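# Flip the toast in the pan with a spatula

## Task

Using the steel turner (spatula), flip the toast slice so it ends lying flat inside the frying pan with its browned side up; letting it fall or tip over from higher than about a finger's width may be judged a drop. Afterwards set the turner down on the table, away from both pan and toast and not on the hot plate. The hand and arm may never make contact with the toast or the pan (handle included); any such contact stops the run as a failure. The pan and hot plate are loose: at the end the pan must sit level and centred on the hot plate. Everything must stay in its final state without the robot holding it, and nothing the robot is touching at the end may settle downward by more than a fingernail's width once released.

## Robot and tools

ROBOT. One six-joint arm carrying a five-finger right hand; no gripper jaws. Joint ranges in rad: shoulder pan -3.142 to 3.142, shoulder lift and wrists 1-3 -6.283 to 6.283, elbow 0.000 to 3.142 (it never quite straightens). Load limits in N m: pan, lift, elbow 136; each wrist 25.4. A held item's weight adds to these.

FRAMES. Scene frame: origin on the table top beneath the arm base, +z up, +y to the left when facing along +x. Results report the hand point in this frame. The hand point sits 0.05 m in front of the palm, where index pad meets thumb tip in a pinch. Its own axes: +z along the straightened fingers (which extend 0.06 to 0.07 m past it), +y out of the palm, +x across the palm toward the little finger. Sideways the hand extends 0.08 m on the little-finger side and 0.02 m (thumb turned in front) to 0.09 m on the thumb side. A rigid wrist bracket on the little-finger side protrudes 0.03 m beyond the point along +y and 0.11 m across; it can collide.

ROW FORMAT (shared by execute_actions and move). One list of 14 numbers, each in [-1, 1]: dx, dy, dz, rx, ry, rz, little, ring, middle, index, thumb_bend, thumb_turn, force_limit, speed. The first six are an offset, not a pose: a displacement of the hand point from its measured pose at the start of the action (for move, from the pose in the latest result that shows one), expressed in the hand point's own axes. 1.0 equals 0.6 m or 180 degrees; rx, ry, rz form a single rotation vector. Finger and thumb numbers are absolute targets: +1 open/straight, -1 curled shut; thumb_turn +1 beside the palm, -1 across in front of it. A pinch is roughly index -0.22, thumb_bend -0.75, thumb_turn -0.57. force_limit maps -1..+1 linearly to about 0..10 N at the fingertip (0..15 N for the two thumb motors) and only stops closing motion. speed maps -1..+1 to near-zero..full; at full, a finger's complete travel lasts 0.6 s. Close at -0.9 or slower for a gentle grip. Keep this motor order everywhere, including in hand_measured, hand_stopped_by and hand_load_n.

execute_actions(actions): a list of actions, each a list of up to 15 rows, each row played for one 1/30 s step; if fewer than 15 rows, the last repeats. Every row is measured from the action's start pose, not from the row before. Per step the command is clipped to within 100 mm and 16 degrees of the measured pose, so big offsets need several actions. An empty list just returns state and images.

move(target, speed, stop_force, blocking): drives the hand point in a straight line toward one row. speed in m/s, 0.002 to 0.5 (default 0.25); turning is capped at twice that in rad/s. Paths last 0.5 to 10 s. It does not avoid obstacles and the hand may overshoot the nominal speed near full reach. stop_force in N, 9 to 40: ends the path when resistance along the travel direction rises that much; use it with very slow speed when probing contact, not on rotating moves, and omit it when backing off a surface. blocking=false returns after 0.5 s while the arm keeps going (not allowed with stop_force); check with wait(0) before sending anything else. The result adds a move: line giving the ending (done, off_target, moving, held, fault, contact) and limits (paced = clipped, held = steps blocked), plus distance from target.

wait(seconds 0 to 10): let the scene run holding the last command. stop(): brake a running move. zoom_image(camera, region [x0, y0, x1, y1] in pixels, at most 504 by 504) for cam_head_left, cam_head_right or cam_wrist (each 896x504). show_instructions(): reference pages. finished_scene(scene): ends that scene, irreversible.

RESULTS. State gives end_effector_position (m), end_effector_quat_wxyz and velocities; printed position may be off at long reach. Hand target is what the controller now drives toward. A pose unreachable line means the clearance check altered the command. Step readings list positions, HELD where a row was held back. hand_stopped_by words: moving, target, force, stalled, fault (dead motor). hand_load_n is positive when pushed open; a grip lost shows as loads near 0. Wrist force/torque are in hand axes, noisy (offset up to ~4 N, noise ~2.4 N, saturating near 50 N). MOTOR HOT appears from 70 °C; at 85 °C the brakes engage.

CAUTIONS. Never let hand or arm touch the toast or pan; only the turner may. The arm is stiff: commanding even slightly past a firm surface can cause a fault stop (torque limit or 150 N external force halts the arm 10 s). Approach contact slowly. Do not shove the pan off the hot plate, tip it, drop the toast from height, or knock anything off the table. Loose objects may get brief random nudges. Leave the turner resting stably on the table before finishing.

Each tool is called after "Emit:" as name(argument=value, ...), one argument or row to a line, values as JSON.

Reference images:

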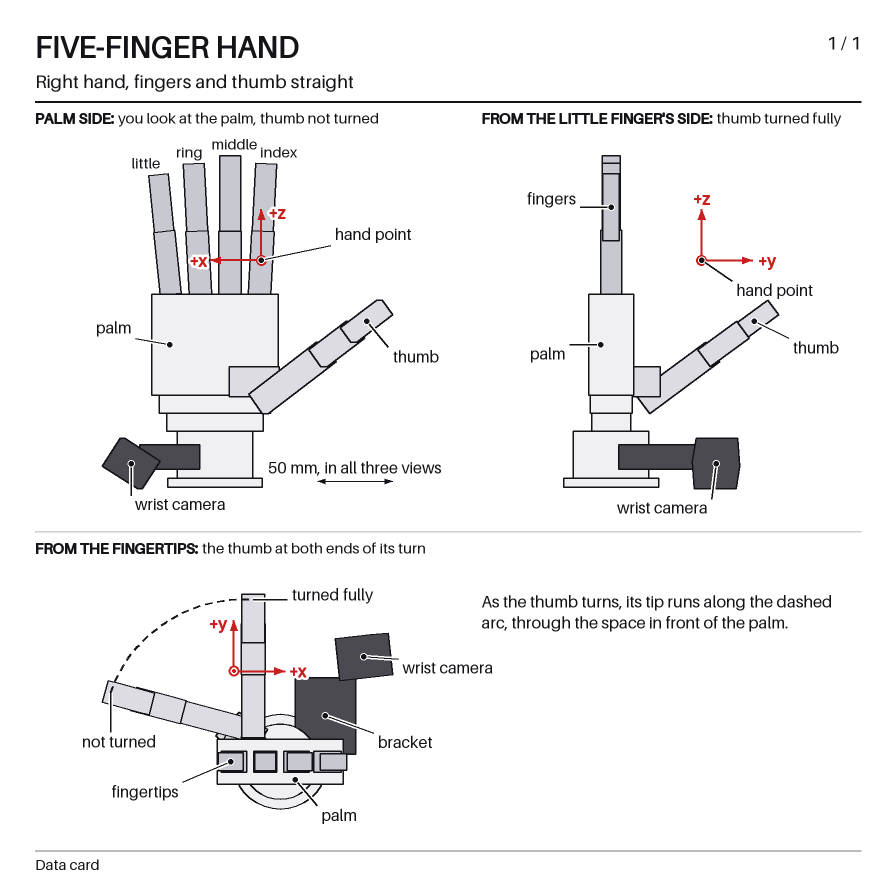

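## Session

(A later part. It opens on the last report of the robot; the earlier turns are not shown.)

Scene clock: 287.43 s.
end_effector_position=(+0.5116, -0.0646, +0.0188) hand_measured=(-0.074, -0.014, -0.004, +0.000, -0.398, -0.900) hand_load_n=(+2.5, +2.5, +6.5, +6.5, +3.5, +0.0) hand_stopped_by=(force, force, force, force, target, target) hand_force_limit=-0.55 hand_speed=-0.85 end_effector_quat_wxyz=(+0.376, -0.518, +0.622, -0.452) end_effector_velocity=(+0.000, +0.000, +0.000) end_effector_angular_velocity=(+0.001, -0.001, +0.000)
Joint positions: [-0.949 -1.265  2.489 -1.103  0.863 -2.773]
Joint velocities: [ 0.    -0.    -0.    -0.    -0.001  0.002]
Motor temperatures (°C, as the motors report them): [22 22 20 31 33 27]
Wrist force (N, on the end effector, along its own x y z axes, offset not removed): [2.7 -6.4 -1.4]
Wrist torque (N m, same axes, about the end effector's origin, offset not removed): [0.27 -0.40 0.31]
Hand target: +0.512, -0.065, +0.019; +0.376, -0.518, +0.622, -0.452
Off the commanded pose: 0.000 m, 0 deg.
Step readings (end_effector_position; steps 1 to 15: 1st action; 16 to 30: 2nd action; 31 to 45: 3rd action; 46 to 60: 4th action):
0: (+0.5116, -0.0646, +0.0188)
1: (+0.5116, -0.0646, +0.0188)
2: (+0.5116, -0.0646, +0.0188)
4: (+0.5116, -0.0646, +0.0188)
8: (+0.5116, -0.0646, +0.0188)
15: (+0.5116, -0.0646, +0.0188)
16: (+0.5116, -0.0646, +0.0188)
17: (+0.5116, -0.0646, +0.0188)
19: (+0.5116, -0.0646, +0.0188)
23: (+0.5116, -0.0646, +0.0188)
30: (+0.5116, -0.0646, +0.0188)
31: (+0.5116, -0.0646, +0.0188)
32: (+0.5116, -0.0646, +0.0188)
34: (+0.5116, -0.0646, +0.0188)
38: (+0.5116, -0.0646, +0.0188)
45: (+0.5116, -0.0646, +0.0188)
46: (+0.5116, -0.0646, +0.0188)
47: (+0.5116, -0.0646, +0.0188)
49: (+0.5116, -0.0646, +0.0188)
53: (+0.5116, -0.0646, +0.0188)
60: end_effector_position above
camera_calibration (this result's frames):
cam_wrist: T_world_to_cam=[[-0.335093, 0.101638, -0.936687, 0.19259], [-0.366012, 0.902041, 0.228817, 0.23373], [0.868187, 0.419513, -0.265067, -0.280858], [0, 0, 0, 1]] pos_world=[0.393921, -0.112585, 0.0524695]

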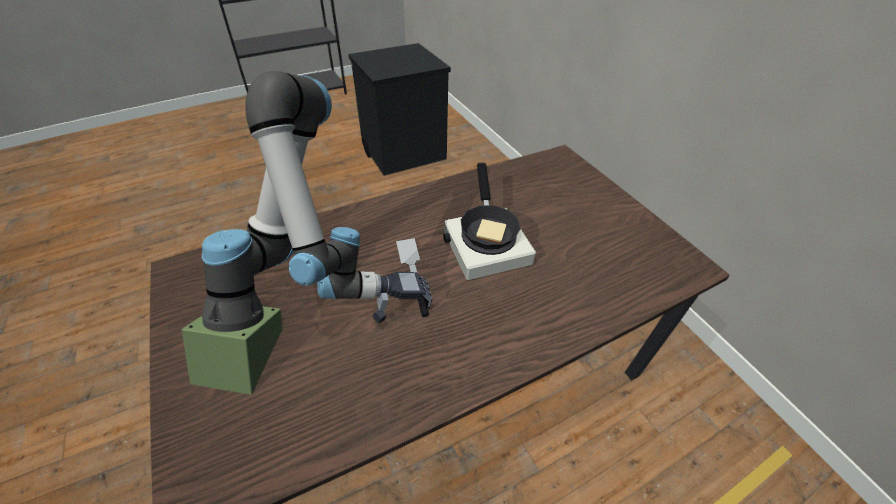

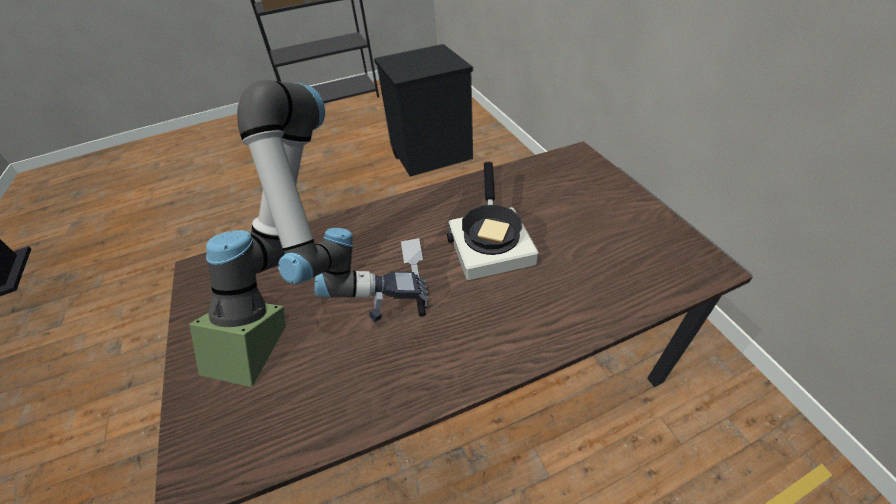

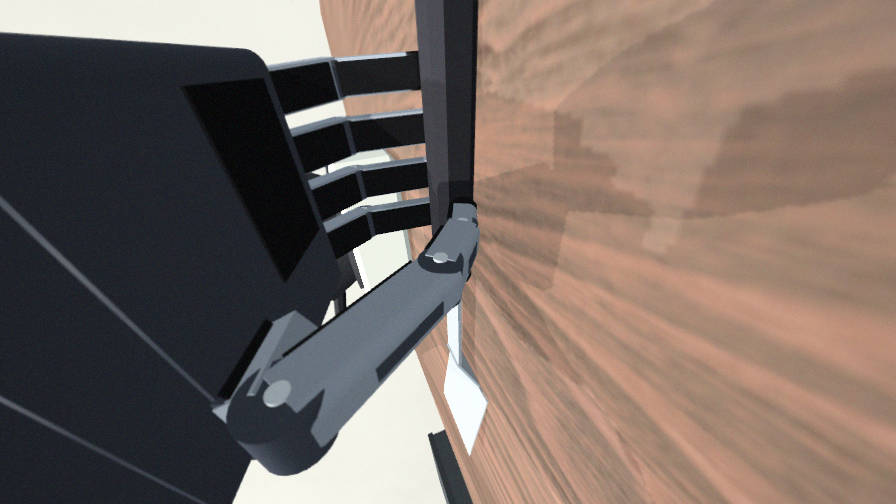

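Emit:
execute_actions(
  actions=[
    [[0,0,0,0,0,0,0.25,0.25,0.25,0.25,-0.4,-0.9,-0.5,0]],
    [[0,0.0015,-0.0048,0,0,0,0.25,0.25,0.25,0.25,-0.4,-0.9,-0.5,0]],
    [[0,0.0048,0.0015,0,0,0,0.25,0.25,0.25,0.25,-0.48,-0.9,-0.5,-0.5]],
    [[0,0,0,0,0,0,0.25,0.25,-0.2,-0.2,-0.48,-0.9,-0.5,-0.85]],
    [[0,0,0,0,0,0,0.25,0.25,-0.2,-0.2,-0.48,-0.9,-0.5,-0.85]],
    [[0,0,0,0,0,0,0.25,0.25,-0.2,-0.2,-0.48,-0.9,-0.5,-0.85]],
  ],
)

Emit:
zoom_image(
  camera="cam_wrist",
  region=[330, 20, 550, 260],
)

Scene clock: 304.30 s.
end_effector_position=(+0.5086, -0.0640, +0.0158) hand_measured=(+0.250, +0.250, +0.126, +0.044, -0.480, -0.900) hand_load_n=(+0.0, +0.0, +2.0, +2.5, +0.5, +0.0) hand_stopped_by=(target, target, force, force, target, target) hand_force_limit=-0.50 hand_speed=-0.85 end_effector_quat_wxyz=(+0.376, -0.518, +0.622, -0.452) end_effector_velocity=(-0.000, -0.000, +0.000) end_effector_angular_velocity=(-0.002, -0.000, -0.000)
Joint positions: [-0.95  -1.257  2.498 -1.119  0.862 -2.773]
Joint velocities: [-0.    -0.001  0.001 -0.     0.    -0.001]
Motor temperatures (°C, as the motors report them): [22 22 20 31 33 27]
Wrist force (N, on the end effector, along its own x y z axes, offset not removed): [0.7 -2.7 -1.2]
Wrist torque (N m, same axes, about the end effector's origin, offset not removed): [0.48 -0.05 0.36]
Hand target: +0.509, -0.064, +0.016; +0.376, -0.518, +0.622, -0.452
Off the commanded pose: 0.000 m, 0 deg.
Step readings (end_effector_position; steps 1 to 15: 1st action; 16 to 30: 2nd action; 31 to 45: 3rd action; 46 to 60: 4th action; 61 to 75: 5th action; 76 to 90: 6th action):
0: (+0.5116, -0.0646, +0.0188)
1: (+0.5116, -0.0646, +0.0188)
2: (+0.5116, -0.0646, +0.0188)
4: (+0.5116, -0.0646, +0.0188)
8: (+0.5116, -0.0646, +0.0188)
15: (+0.5116, -0.0646, +0.0188)
16: (+0.5115, -0.0645, +0.0187)
17: (+0.5110, -0.0644, +0.0187)
19: (+0.5098, -0.0642, +0.0187)
23: (+0.5089, -0.0640, +0.0188)
30: (+0.5086, -0.0640, +0.0188)
31: (+0.5086, -0.0640, +0.0188)
32: (+0.5087, -0.0640, +0.0183)
34: (+0.5086, -0.0641, +0.0172)
38: (+0.5086, -0.0641, +0.0161)
45: (+0.5086, -0.0640, +0.0158)
46: (+0.5086, -0.0640, +0.0158)
47: (+0.5086, -0.0640, +0.0158)
49: (+0.5086, -0.0640, +0.0158)
53: (+0.5086, -0.0640, +0.0158)
60: (+0.5086, -0.0640, +0.0158)
61: (+0.5086, -0.0640, +0.0158)
62: (+0.5086, -0.0640, +0.0158)
64: (+0.5086, -0.0640, +0.0158)
68: (+0.5086, -0.0640, +0.0158)
75: (+0.5086, -0.0640, +0.0158)
76: (+0.5086, -0.0640, +0.0158)
77: (+0.5086, -0.0640, +0.0158)
79: (+0.5086, -0.0640, +0.0158)
83: (+0.5086, -0.0640, +0.0158)
90: end_effector_position above
camera_calibration (this result's frames):
cam_wrist: T_world_to_cam=[[-0.335135, 0.101688, -0.936666, 0.188754], [-0.365962, 0.902048, 0.228869, 0.232788], [0.868191, 0.419487, -0.265094, -0.279278], [0, 0, 0, 1]] pos_world=[0.390917, -0.112026, 0.0494863]

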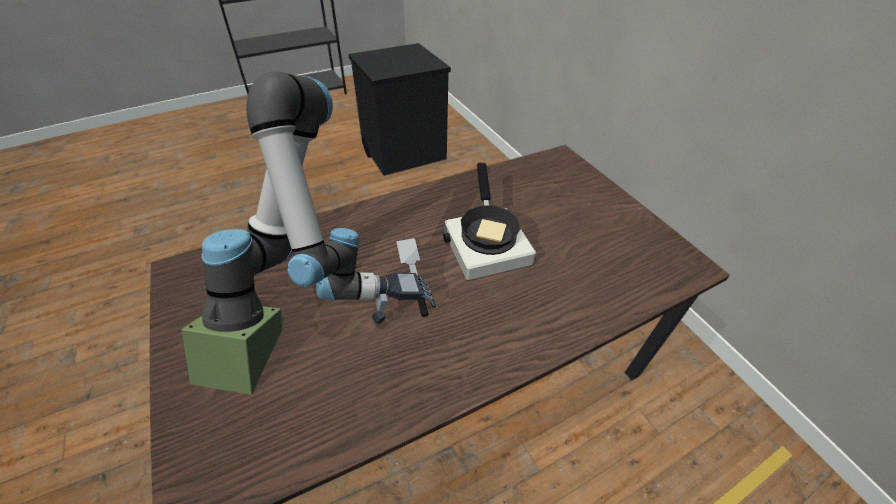

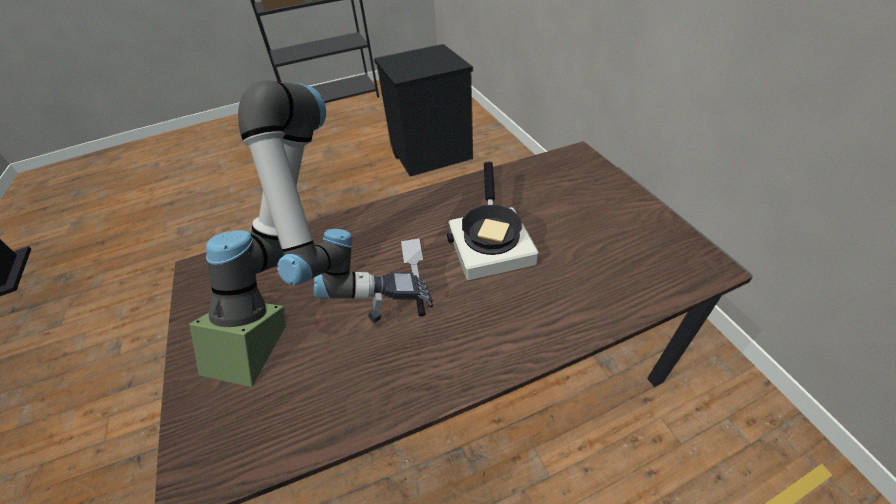

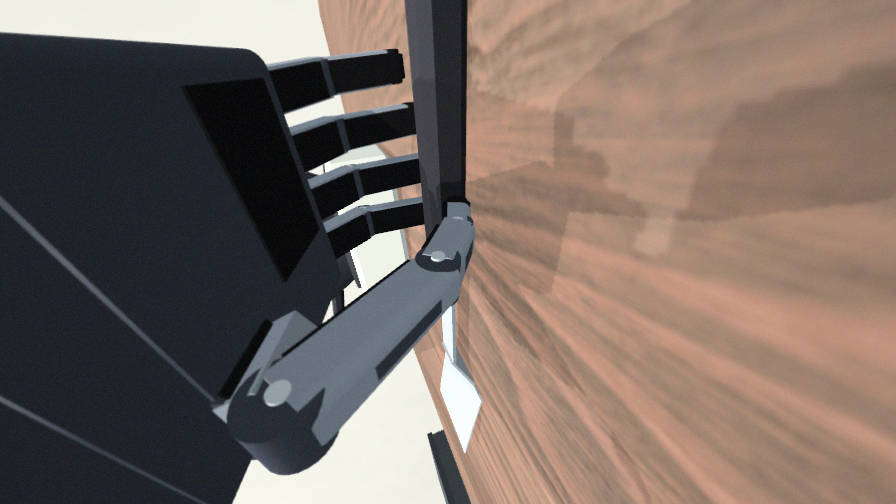

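Region (330, 20, 550, 260) of cam_wrist's 896x504 image, scaled by 2.100, with more detail than that image has; it fills the left 462 columns of this view, and the rest is white.

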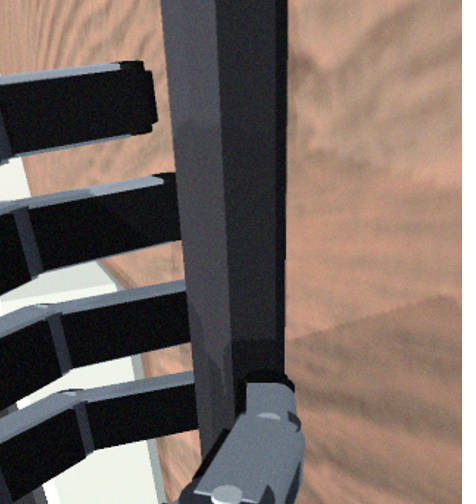

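Emit:
execute_actions(
  actions=[
    [[0,0,0,0,0,0,0.25,-0.2,0.22,-0.2,-0.48,-0.9,-0.7,-0.85]],
    [[0,0,0,0,0,0,0.25,-0.2,0.22,-0.2,-0.48,-0.9,-0.7,-0.85]],
    [[0,0,0,0,0,0,0.25,-0.2,0.22,-0.2,-0.48,-0.9,-0.7,-0.85]],
    [[0,0,0,0,0,0,0.25,-0.2,0.22,-0.3,-0.48,-0.9,0.8,-0.92]],
    [[0,0,0,0,0,0,0.25,-0.2,0.22,-0.3,-0.48,-0.9,0.8,-0.92]],
  ],
)

Scene clock: 310.63 s.
end_effector_position=(+0.5086, -0.0640, +0.0158) hand_measured=(+0.250, +0.010, +0.220, +0.024, -0.478, -0.900) hand_load_n=(+0.0, +2.0, +0.0, +8.5, +2.0, +0.0) hand_stopped_by=(target, force, target, force, target, target) hand_force_limit=0.80 hand_speed=-0.92 end_effector_quat_wxyz=(+0.376, -0.518, +0.622, -0.452) end_effector_velocity=(+0.001, -0.000, +0.001) end_effector_angular_velocity=(-0.001, -0.002, +0.000)
Joint positions: [-0.95  -1.257  2.498 -1.119  0.862 -2.773]
Joint velocities: [-0.    -0.001 -0.001 -0.     0.001  0.   ]
Motor temperatures (°C, as the motors report them): [22 22 20 31 33 27]
Wrist force (N, on the end effector, along its own x y z axes, offset not removed): [1.2 -5.1 0.5]
Wrist torque (N m, same axes, about the end effector's origin, offset not removed): [0.13 -0.15 0.43]
Hand target: +0.509, -0.064, +0.016; +0.376, -0.518, +0.622, -0.452
Off the commanded pose: 0.000 m, 0 deg.
Step readings (end_effector_position; steps 1 to 15: 1st action; 16 to 30: 2nd action; 31 to 45: 3rd action; 46 to 60: 4th action; 61 to 75: 5th action):
0: (+0.5086, -0.0640, +0.0158)
1: (+0.5086, -0.0640, +0.0158)
2: (+0.5086, -0.0640, +0.0158)
4: (+0.5086, -0.0640, +0.0158)
8: (+0.5086, -0.0640, +0.0158)
15: (+0.5086, -0.0640, +0.0158)
16: (+0.5086, -0.0640, +0.0158)
17: (+0.5086, -0.0640, +0.0158)
19: (+0.5086, -0.0640, +0.0158)
23: (+0.5086, -0.0640, +0.0158)
30: (+0.5086, -0.0640, +0.0158)
31: (+0.5086, -0.0640, +0.0158)
32: (+0.5086, -0.0640, +0.0158)
34: (+0.5086, -0.0640, +0.0158)
38: (+0.5086, -0.0640, +0.0158)
45: (+0.5086, -0.0640, +0.0158)
46: (+0.5086, -0.0640, +0.0158)
47: (+0.5086, -0.0640, +0.0158)
49: (+0.5086, -0.0640, +0.0158)
53: (+0.5086, -0.0640, +0.0158)
60: (+0.5086, -0.0640, +0.0158)
61: (+0.5086, -0.0640, +0.0158)
62: (+0.5086, -0.0640, +0.0158)
64: (+0.5086, -0.0640, +0.0158)
68: (+0.5086, -0.0640, +0.0158)
75: end_effector_position above
camera_calibration (this result's frames):
cam_wrist: T_world_to_cam=[[-0.335131, 0.101695, -0.936667, 0.188753], [-0.365954, 0.90205, 0.228872, 0.232786], [0.868196, 0.419479, -0.265089, -0.279281], [0, 0, 0, 1]] pos_world=[0.390916, -0.112027, 0.0494864]

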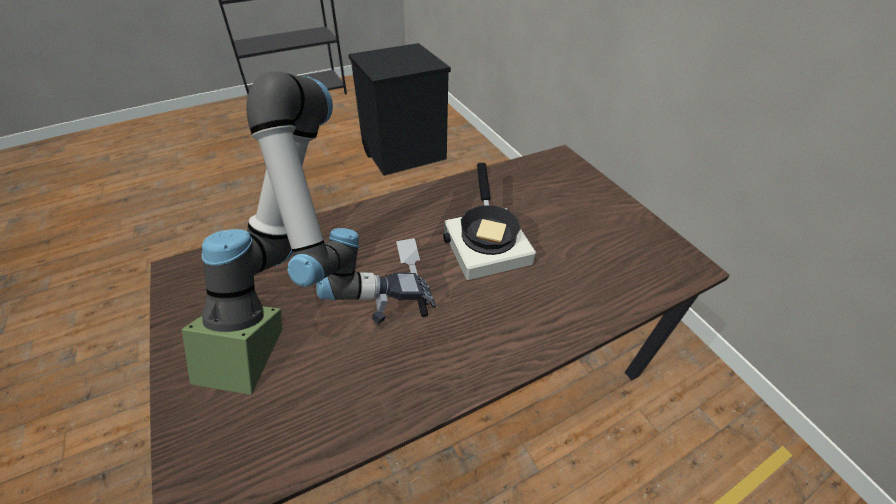

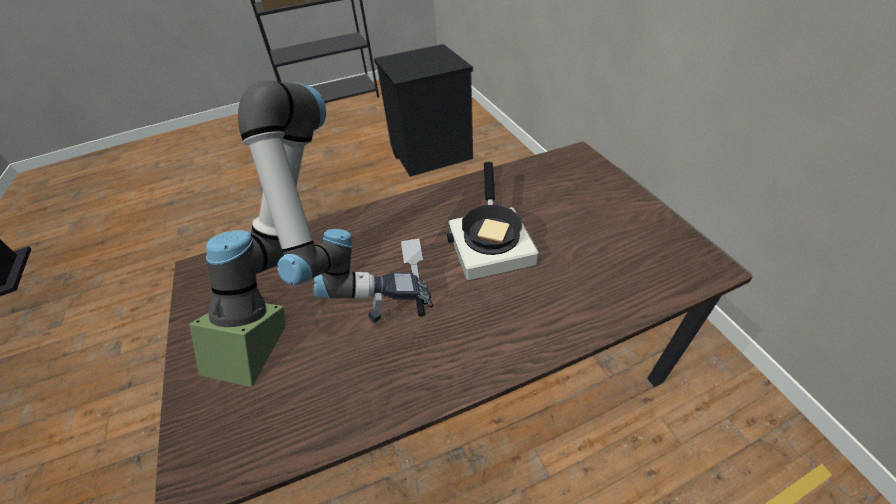

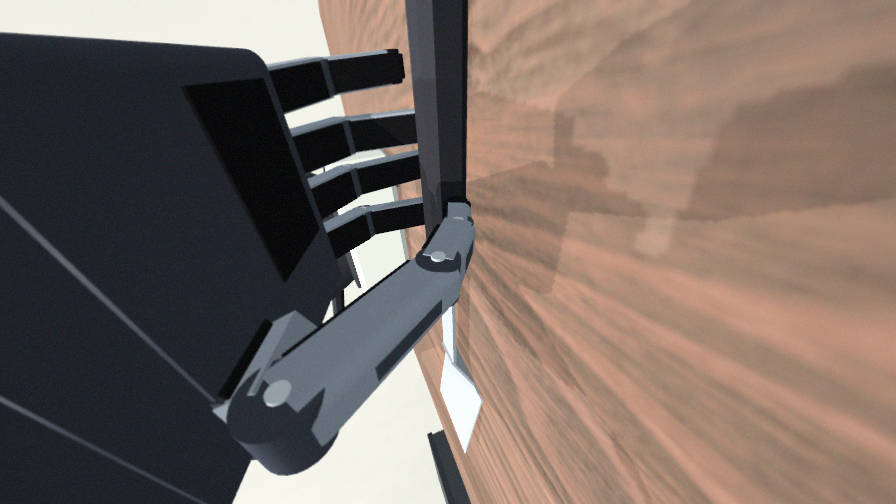

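Emit:
execute_actions(
  actions=[
    [[0,-0.001,-0.0003,0,0,0,0.25,-0.2,0.22,-0.3,-0.48,-0.9,0.2,-0.88],[0,-0.002,-0.0006,0,0,0,0.25,-0.2,0.22,-0.3,-0.48,-0.9,0.2,-0.88],[0,-0.003,-0.001,0,0,0,0.25,-0.2,0.22,-0.3,-0.48,-0.9,0.2,-0.88],[0,-0.004,-0.0013,0,0,0,0.25,-0.2,0.22,-0.3,-0.48,-0.9,0.2,-0.88],[0,-0.005,-0.0016,0,0,0,0.25,-0.2,0.22,-0.3,-0.48,-0.9,0.2,-0.88],[0,-0.006,-0.002,0,0,0,0.25,-0.2,0.22,-0.3,-0.48,-0.9,0.2,-0.88],[0,-0.007,-0.0023,0,0,0,0.25,-0.2,0.22,-0.3,-0.48,-0.9,0.2,-0.88]],
    [[0,0,0,0,0,0,0.25,-0.2,-0.3,-0.3,-0.48,-0.9,0.2,-0.88]],
    [[0,0,0,0,0,0,0.25,-0.2,-0.3,-0.3,-0.48,-0.9,0.2,-0.88]],
    [[0,0,0,0,0,0,0.25,-0.2,-0.3,-0.3,-0.48,-0.9,0.2,-0.88]],
  ],
)

Scene clock: 316.47 s.
end_effector_position=(+0.5086, -0.0640, +0.0201) hand_measured=(+0.250, +0.010, +0.016, +0.024, -0.478, -0.900) hand_load_n=(+0.0, +0.5, +5.5, +5.0, +5.5, -0.5) hand_stopped_by=(target, force, force, force, target, target) hand_force_limit=0.20 hand_speed=-0.88 end_effector_quat_wxyz=(+0.376, -0.518, +0.622, -0.452) end_effector_velocity=(+0.000, +0.000, -0.000) end_effector_angular_velocity=(+0.000, +0.001, +0.001)
Joint positions: [-0.958 -1.271  2.498 -1.104  0.854 -2.774]
Joint velocities: [ 0.001  0.    -0.     0.001 -0.001 -0.001]
Motor temperatures (°C, as the motors report them): [22 22 20 31 33 27]
Wrist force (N, on the end effector, along its own x y z axes, offset not removed): [3.7 2.7 -0.8]
Wrist torque (N m, same axes, about the end effector's origin, offset not removed): [0.42 -0.42 0.38]
Hand target: +0.509, -0.064, +0.020; +0.376, -0.518, +0.622, -0.452
Off the commanded pose: 0.000 m, 0 deg.
Step readings (end_effector_position; steps 1 to 15: 1st action; 16 to 30: 2nd action; 31 to 45: 3rd action; 46 to 60: 4th action):
0: (+0.5086, -0.0640, +0.0158)
1: (+0.5086, -0.0640, +0.0158)
2: (+0.5086, -0.0640, +0.0159)
4: (+0.5086, -0.0640, +0.0165)
8: (+0.5086, -0.0640, +0.0186)
15: (+0.5086, -0.0640, +0.0201)
16: (+0.5086, -0.0640, +0.0201)
17: (+0.5086, -0.0640, +0.0201)
19: (+0.5086, -0.0640, +0.0201)
23: (+0.5086, -0.0640, +0.0201)
30: (+0.5086, -0.0640, +0.0201)
31: (+0.5086, -0.0640, +0.0201)
32: (+0.5086, -0.0640, +0.0201)
34: (+0.5086, -0.0640, +0.0201)
38: (+0.5086, -0.0640, +0.0201)
45: (+0.5086, -0.0640, +0.0201)
46: (+0.5086, -0.0640, +0.0201)
47: (+0.5086, -0.0640, +0.0201)
49: (+0.5086, -0.0640, +0.0201)
53: (+0.5086, -0.0640, +0.0201)
60: end_effector_position above
camera_calibration (this result's frames):
cam_wrist: T_world_to_cam=[[-0.335077, 0.101627, -0.936694, 0.19277], [-0.366026, 0.902039, 0.228803, 0.23183], [0.868187, 0.419521, -0.265054, -0.278125], [0, 0, 0, 1]] pos_world=[0.390914, -0.112031, 0.0538051]

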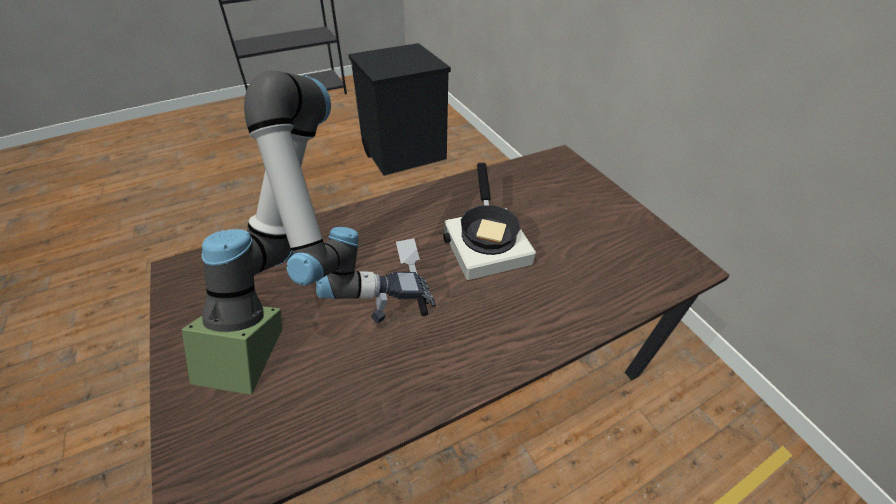

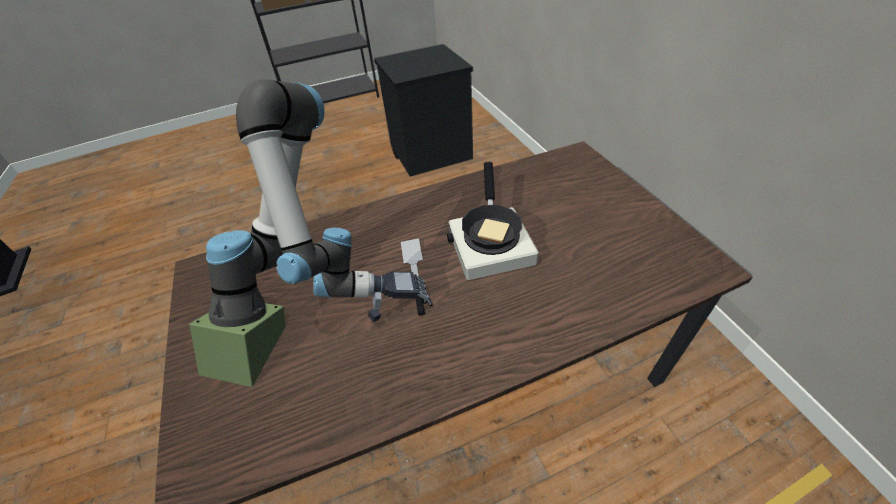

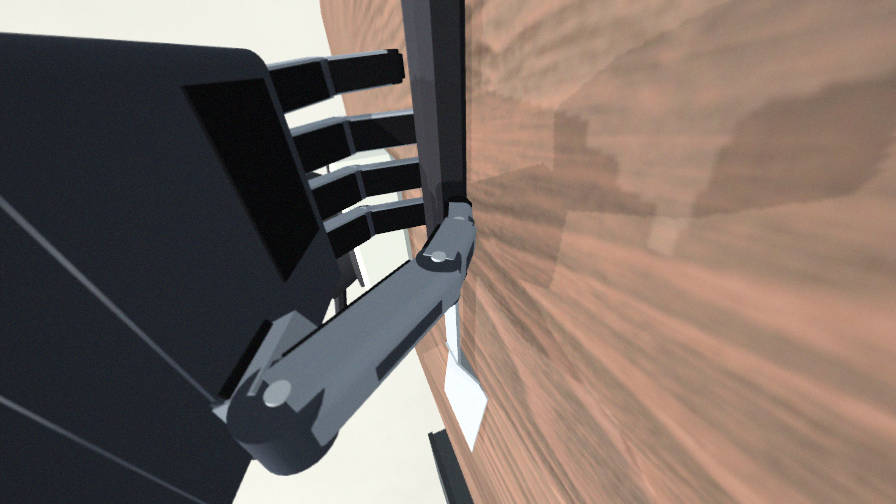

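Emit:
execute_actions(
  actions=[
    [[0,0,0,0,0,0,0.25,-0.2,-0.4,-0.4,-0.48,-0.9,0.9,-0.93]],
    [[0,0,0,0,0,0,0.25,-0.2,-0.4,-0.4,-0.48,-0.9,0.9,-0.93]],
    [[0,0,0,0,0,0,-0.4,-0.4,-0.4,-0.4,-0.48,-0.9,-0.4,-0.85]],
    [[0,0,0,0,0,0,-0.4,-0.4,-0.4,-0.4,-0.48,-0.9,-0.4,-0.85]],
    [[0,0,0,0,0,0,-0.4,-0.4,-0.4,-0.4,-0.48,-0.9,-0.4,-0.85]],
  ],
)

Scene clock: 323.77 s.
end_effector_position=(+0.5086, -0.0640, +0.0201) hand_measured=(-0.056, -0.006, +0.004, +0.008, -0.474, -0.900) hand_load_n=(+3.5, +0.0, +7.0, +9.5, +10.0, +1.0) hand_stopped_by=(force, force, force, force, target, target) hand_force_limit=-0.40 hand_speed=-0.85 end_effector_quat_wxyz=(+0.376, -0.518, +0.622, -0.452) end_effector_velocity=(-0.001, +0.001, -0.001) end_effector_angular_velocity=(+0.002, +0.002, -0.001)
Joint positions: [-0.958 -1.271  2.498 -1.104  0.854 -2.774]
Joint velocities: [ 0.001  0.001  0.002  0.001  0.001 -0.001]
Motor temperatures (°C, as the motors report them): [22 22 20 31 33 27]
Wrist force (N, on the end effector, along its own x y z axes, offset not removed): [0.8 2.3 -0.2]
Wrist torque (N m, same axes, about the end effector's origin, offset not removed): [0.32 -0.10 0.39]
Hand target: +0.509, -0.064, +0.020; +0.376, -0.518, +0.622, -0.452
Off the commanded pose: 0.000 m, 0 deg.
Step readings (end_effector_position; steps 1 to 15: 1st action; 16 to 30: 2nd action; 31 to 45: 3rd action; 46 to 60: 4th action; 61 to 75: 5th action):
0: (+0.5086, -0.0640, +0.0201)
1: (+0.5086, -0.0640, +0.0201)
2: (+0.5086, -0.0640, +0.0201)
4: (+0.5086, -0.0640, +0.0201)
8: (+0.5086, -0.0640, +0.0201)
15: (+0.5086, -0.0640, +0.0201)
16: (+0.5086, -0.0640, +0.0201)
17: (+0.5086, -0.0640, +0.0201)
19: (+0.5086, -0.0640, +0.0201)
23: (+0.5086, -0.0640, +0.0201)
30: (+0.5086, -0.0640, +0.0201)
31: (+0.5086, -0.0640, +0.0201)
32: (+0.5086, -0.0640, +0.0201)
34: (+0.5086, -0.0640, +0.0201)
38: (+0.5086, -0.0640, +0.0201)
45: (+0.5086, -0.0640, +0.0201)
46: (+0.5086, -0.0640, +0.0201)
47: (+0.5086, -0.0640, +0.0201)
49: (+0.5086, -0.0640, +0.0201)
53: (+0.5086, -0.0640, +0.0201)
60: (+0.5086, -0.0640, +0.0201)
61: (+0.5086, -0.0640, +0.0201)
62: (+0.5086, -0.0640, +0.0201)
64: (+0.5086, -0.0640, +0.0201)
68: (+0.5086, -0.0640, +0.0201)
75: end_effector_position above
camera_calibration (this result's frames):
cam_wrist: T_world_to_cam=[[-0.335077, 0.101627, -0.936694, 0.19277], [-0.366026, 0.902039, 0.228803, 0.23183], [0.868187, 0.419521, -0.265054, -0.278125], [0, 0, 0, 1]] pos_world=[0.390914, -0.112031, 0.0538051]

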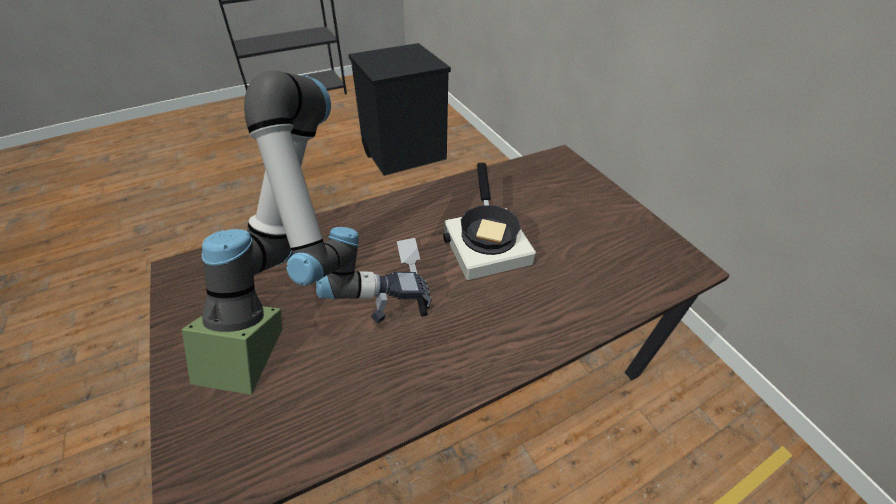

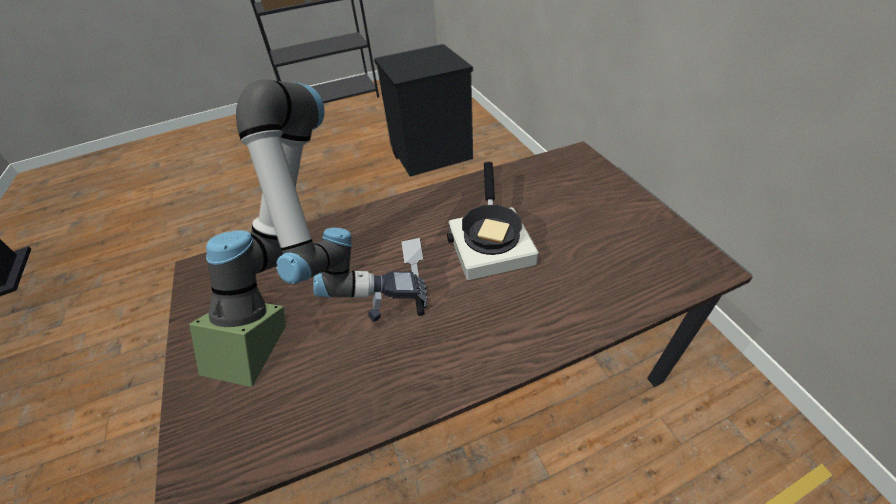

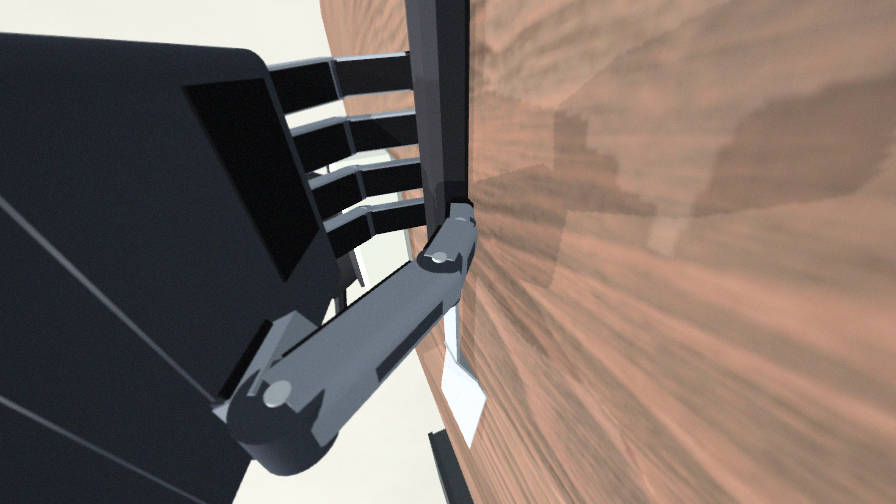

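Emit:
move(
  target=[0, -0.0793, -0.0258, 0, 0, 0, -0.4, -0.4, -0.4, -0.4, -0.48, -0.9, -0.4, -0.85],
  speed=0.04,
)

Scene clock: 327.27 s.
end_effector_position=(+0.5085, -0.0640, +0.0701) hand_measured=(-0.056, -0.006, +0.004, +0.008, -0.474, -0.900) hand_load_n=(+2.5, +0.0, +6.5, +9.5, +12.0, +1.0) hand_stopped_by=(force, force, force, force, target, target) hand_force_limit=-0.40 hand_speed=-0.85 end_effector_quat_wxyz=(+0.376, -0.518, +0.622, -0.452) end_effector_velocity=(+0.000, -0.000, +0.002) end_effector_angular_velocity=(-0.002, -0.001, +0.001)
Joint positions: [-1.052 -1.435  2.486 -0.917  0.761 -2.791]
Joint velocities: [-0.004 -0.006 -0.001  0.006 -0.003 -0.002]
Motor temperatures (°C, as the motors report them): [22 22 20 31 33 27]
Wrist force (N, on the end effector, along its own x y z axes, offset not removed): [0.3 3.6 1.3]
Wrist torque (N m, same axes, about the end effector's origin, offset not removed): [0.33 0.13 0.14]
Hand target: +0.509, -0.064, +0.070; +0.376, -0.518, +0.622, -0.452
Off the commanded pose: 0.000 m, 0 deg.
move: done
camera_calibration (this result's frames):
cam_wrist: T_world_to_cam=[[-0.335073, 0.101582, -0.9367, 0.239525], [-0.366017, 0.902055, 0.228755, 0.220343], [0.868192, 0.419498, -0.265074, -0.264846], [0, 0, 0, 1]] pos_world=[0.390845, -0.111991, 0.103755]

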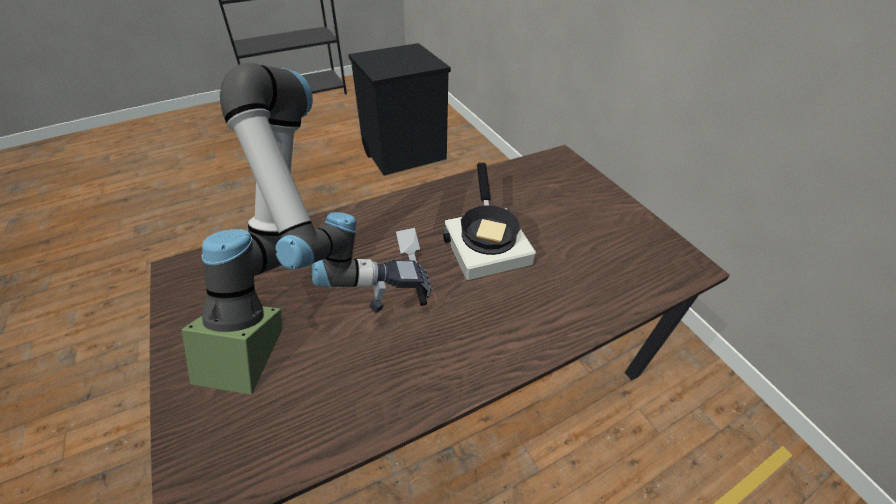

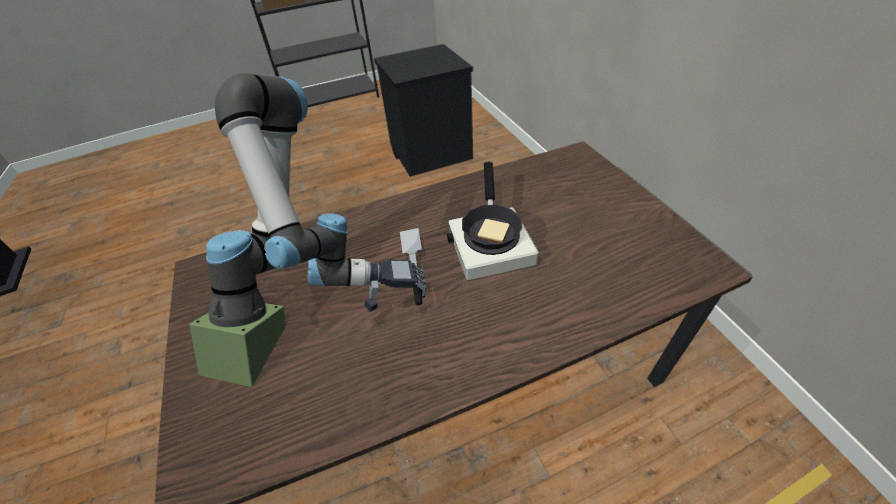

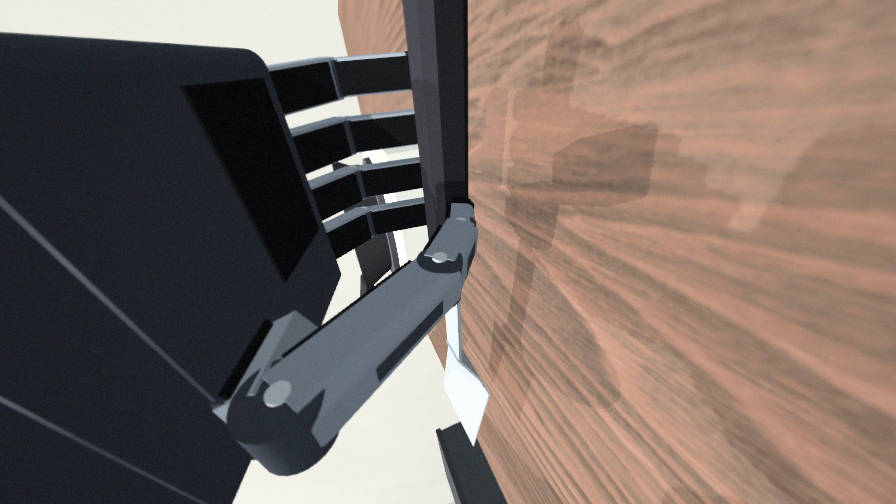

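Emit:
wait(
  seconds=0,
)

Emit:
zoom_image(
  camera="cam_wrist",
  region=[400, 290, 560, 460],
)

Scene clock: 329.27 s.
end_effector_position=(+0.5085, -0.0640, +0.0702) hand_measured=(-0.056, -0.006, +0.004, +0.008, -0.474, -0.900) hand_load_n=(+2.5, +0.0, +6.5, +9.5, +12.0, +1.0) hand_stopped_by=(force, force, force, force, target, target) hand_force_limit=-0.40 hand_speed=-0.85 end_effector_quat_wxyz=(+0.376, -0.518, +0.622, -0.452) end_effector_velocity=(+0.000, -0.000, +0.000) end_effector_angular_velocity=(-0.002, -0.000, +0.001)
Joint positions: [-1.052 -1.436  2.486 -0.916  0.761 -2.791]
Joint velocities: [ 0.     0.001 -0.001 -0.     0.    -0.002]
Motor temperatures (°C, as the motors report them): [22 22 20 31 33 27]
Wrist force (N, on the end effector, along its own x y z axes, offset not removed): [-0.3 2.9 -0.4]
Wrist torque (N m, same axes, about the end effector's origin, offset not removed): [0.34 0.22 0.23]
Hand target: +0.509, -0.064, +0.070; +0.376, -0.518, +0.622, -0.452
Off the commanded pose: 0.000 m, 0 deg.
camera_calibration (this result's frames):
cam_wrist: T_world_to_cam=[[-0.335126, 0.101576, -0.936682, 0.239687], [-0.366005, 0.902056, 0.228771, 0.2203], [0.868177, 0.419497, -0.265125, -0.264789], [0, 0, 0, 1]] pos_world=[0.390839, -0.111991, 0.10391]

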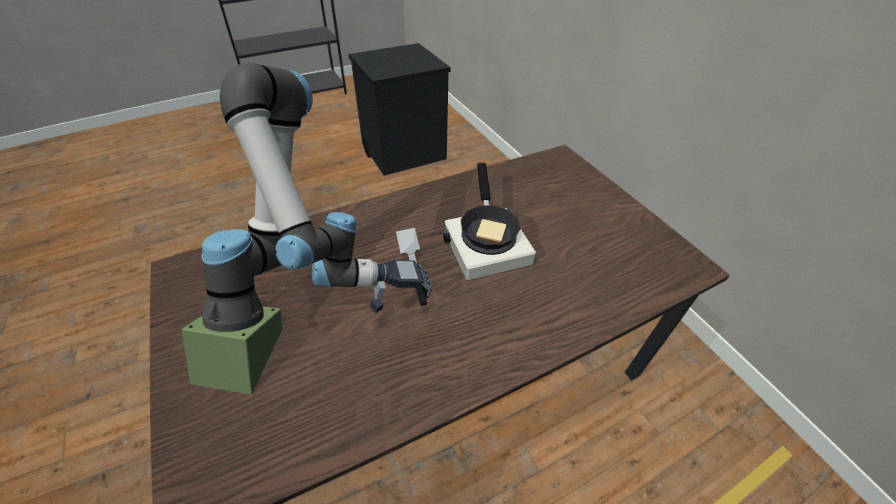

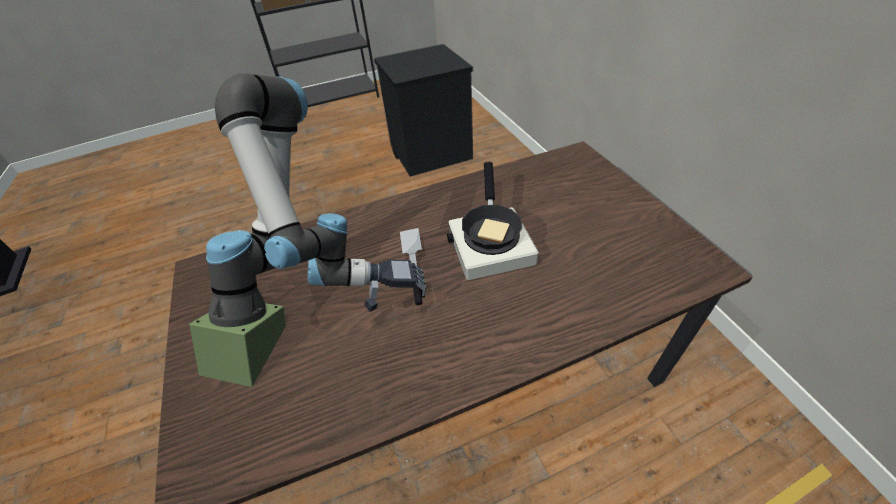

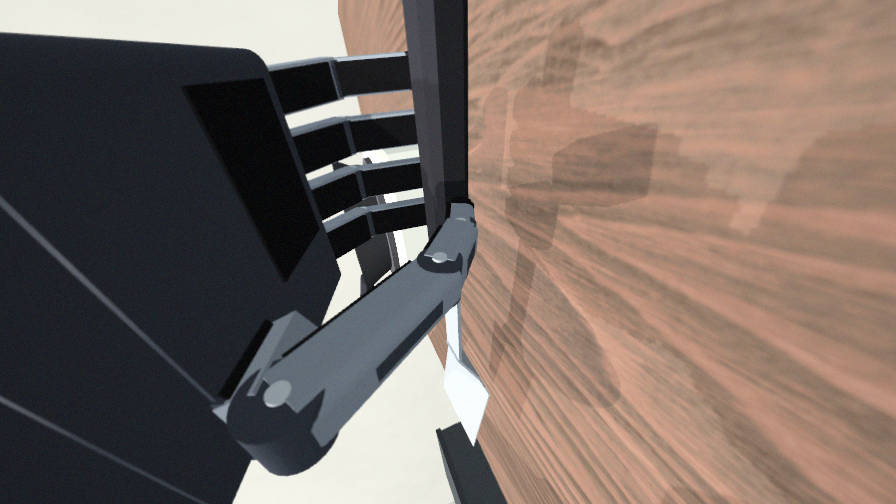

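Region (400, 290, 560, 460) of cam_wrist's 896x504 image, scaled by 2.965, with more detail than that image has; it fills the left 474 columns of this view, and the rest is white.

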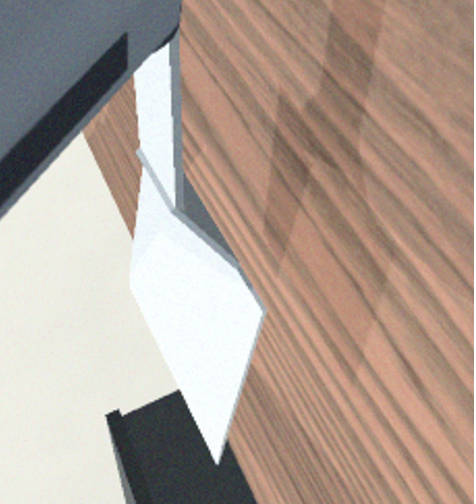

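Emit:
move(
  target=[0.0708, -0.5592, 0.0870, -0.1069, 0.2404, -0.1712, -0.4, -0.4, -0.4, -0.4, -0.48, -0.9, -0.4, -0.85],
  speed=0.18,
)

Scene clock: 358.67 s.
end_effector_position=(+0.6511, -0.1330, +0.3733) hand_measured=(-0.056, -0.006, +0.004, +0.008, -0.474, -0.900) hand_load_n=(+2.0, +0.0, +7.0, +9.5, +11.5, +1.5) hand_stopped_by=(force, force, force, force, target, target) hand_force_limit=-0.40 hand_speed=-0.85 end_effector_quat_wxyz=(-0.094, -0.513, +0.623, -0.582) end_effector_velocity=(+0.001, -0.001, +0.002) end_effector_angular_velocity=(-0.003, +0.004, -0.006)
Joint positions: [-0.736 -1.37   1.261  0.603  1.798 -3.369]
Joint velocities: [ 0.001  0.007 -0.015  0.011  0.008 -0.002]
Motor temperatures (°C, as the motors report them): [22 22 20 31 33 27]
Wrist force (N, on the end effector, along its own x y z axes, offset not removed): [0.5 2.7 0.5]
Wrist torque (N m, same axes, about the end effector's origin, offset not removed): [0.31 -0.27 0.22]
Hand target: +0.651, -0.133, +0.373; -0.094, -0.513, +0.623, -0.582
Off the commanded pose: 0.001 m, 0 deg.
move: done
camera_calibration (this result's frames):
cam_wrist: T_world_to_cam=[[-0.750098, -0.150098, -0.644068, 0.705875], [0.142035, 0.914612, -0.378565, 0.163015], [0.645895, -0.375441, -0.664729, -0.0910476], [0, 0, 0, 1]] pos_world=[0.565128, -0.0773279, 0.455821]

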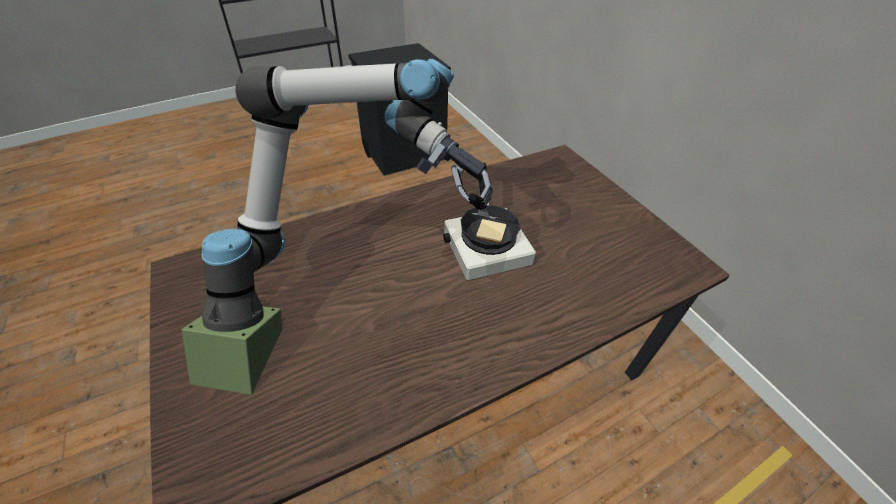

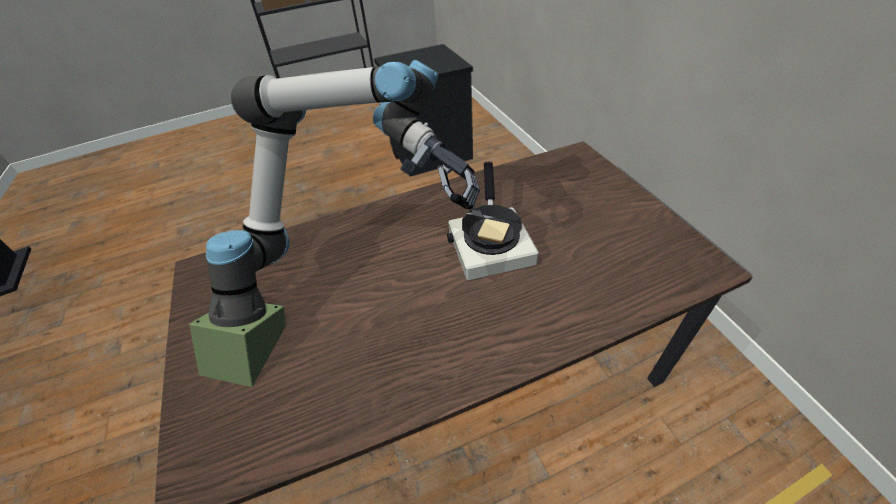

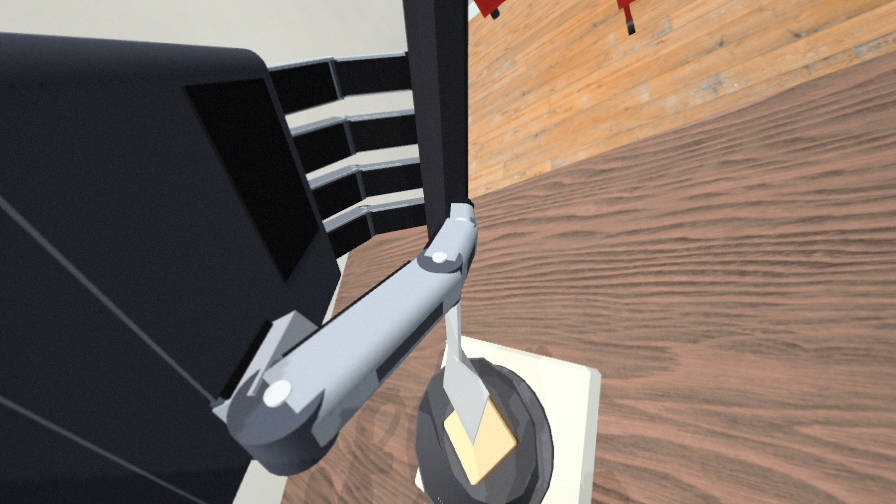

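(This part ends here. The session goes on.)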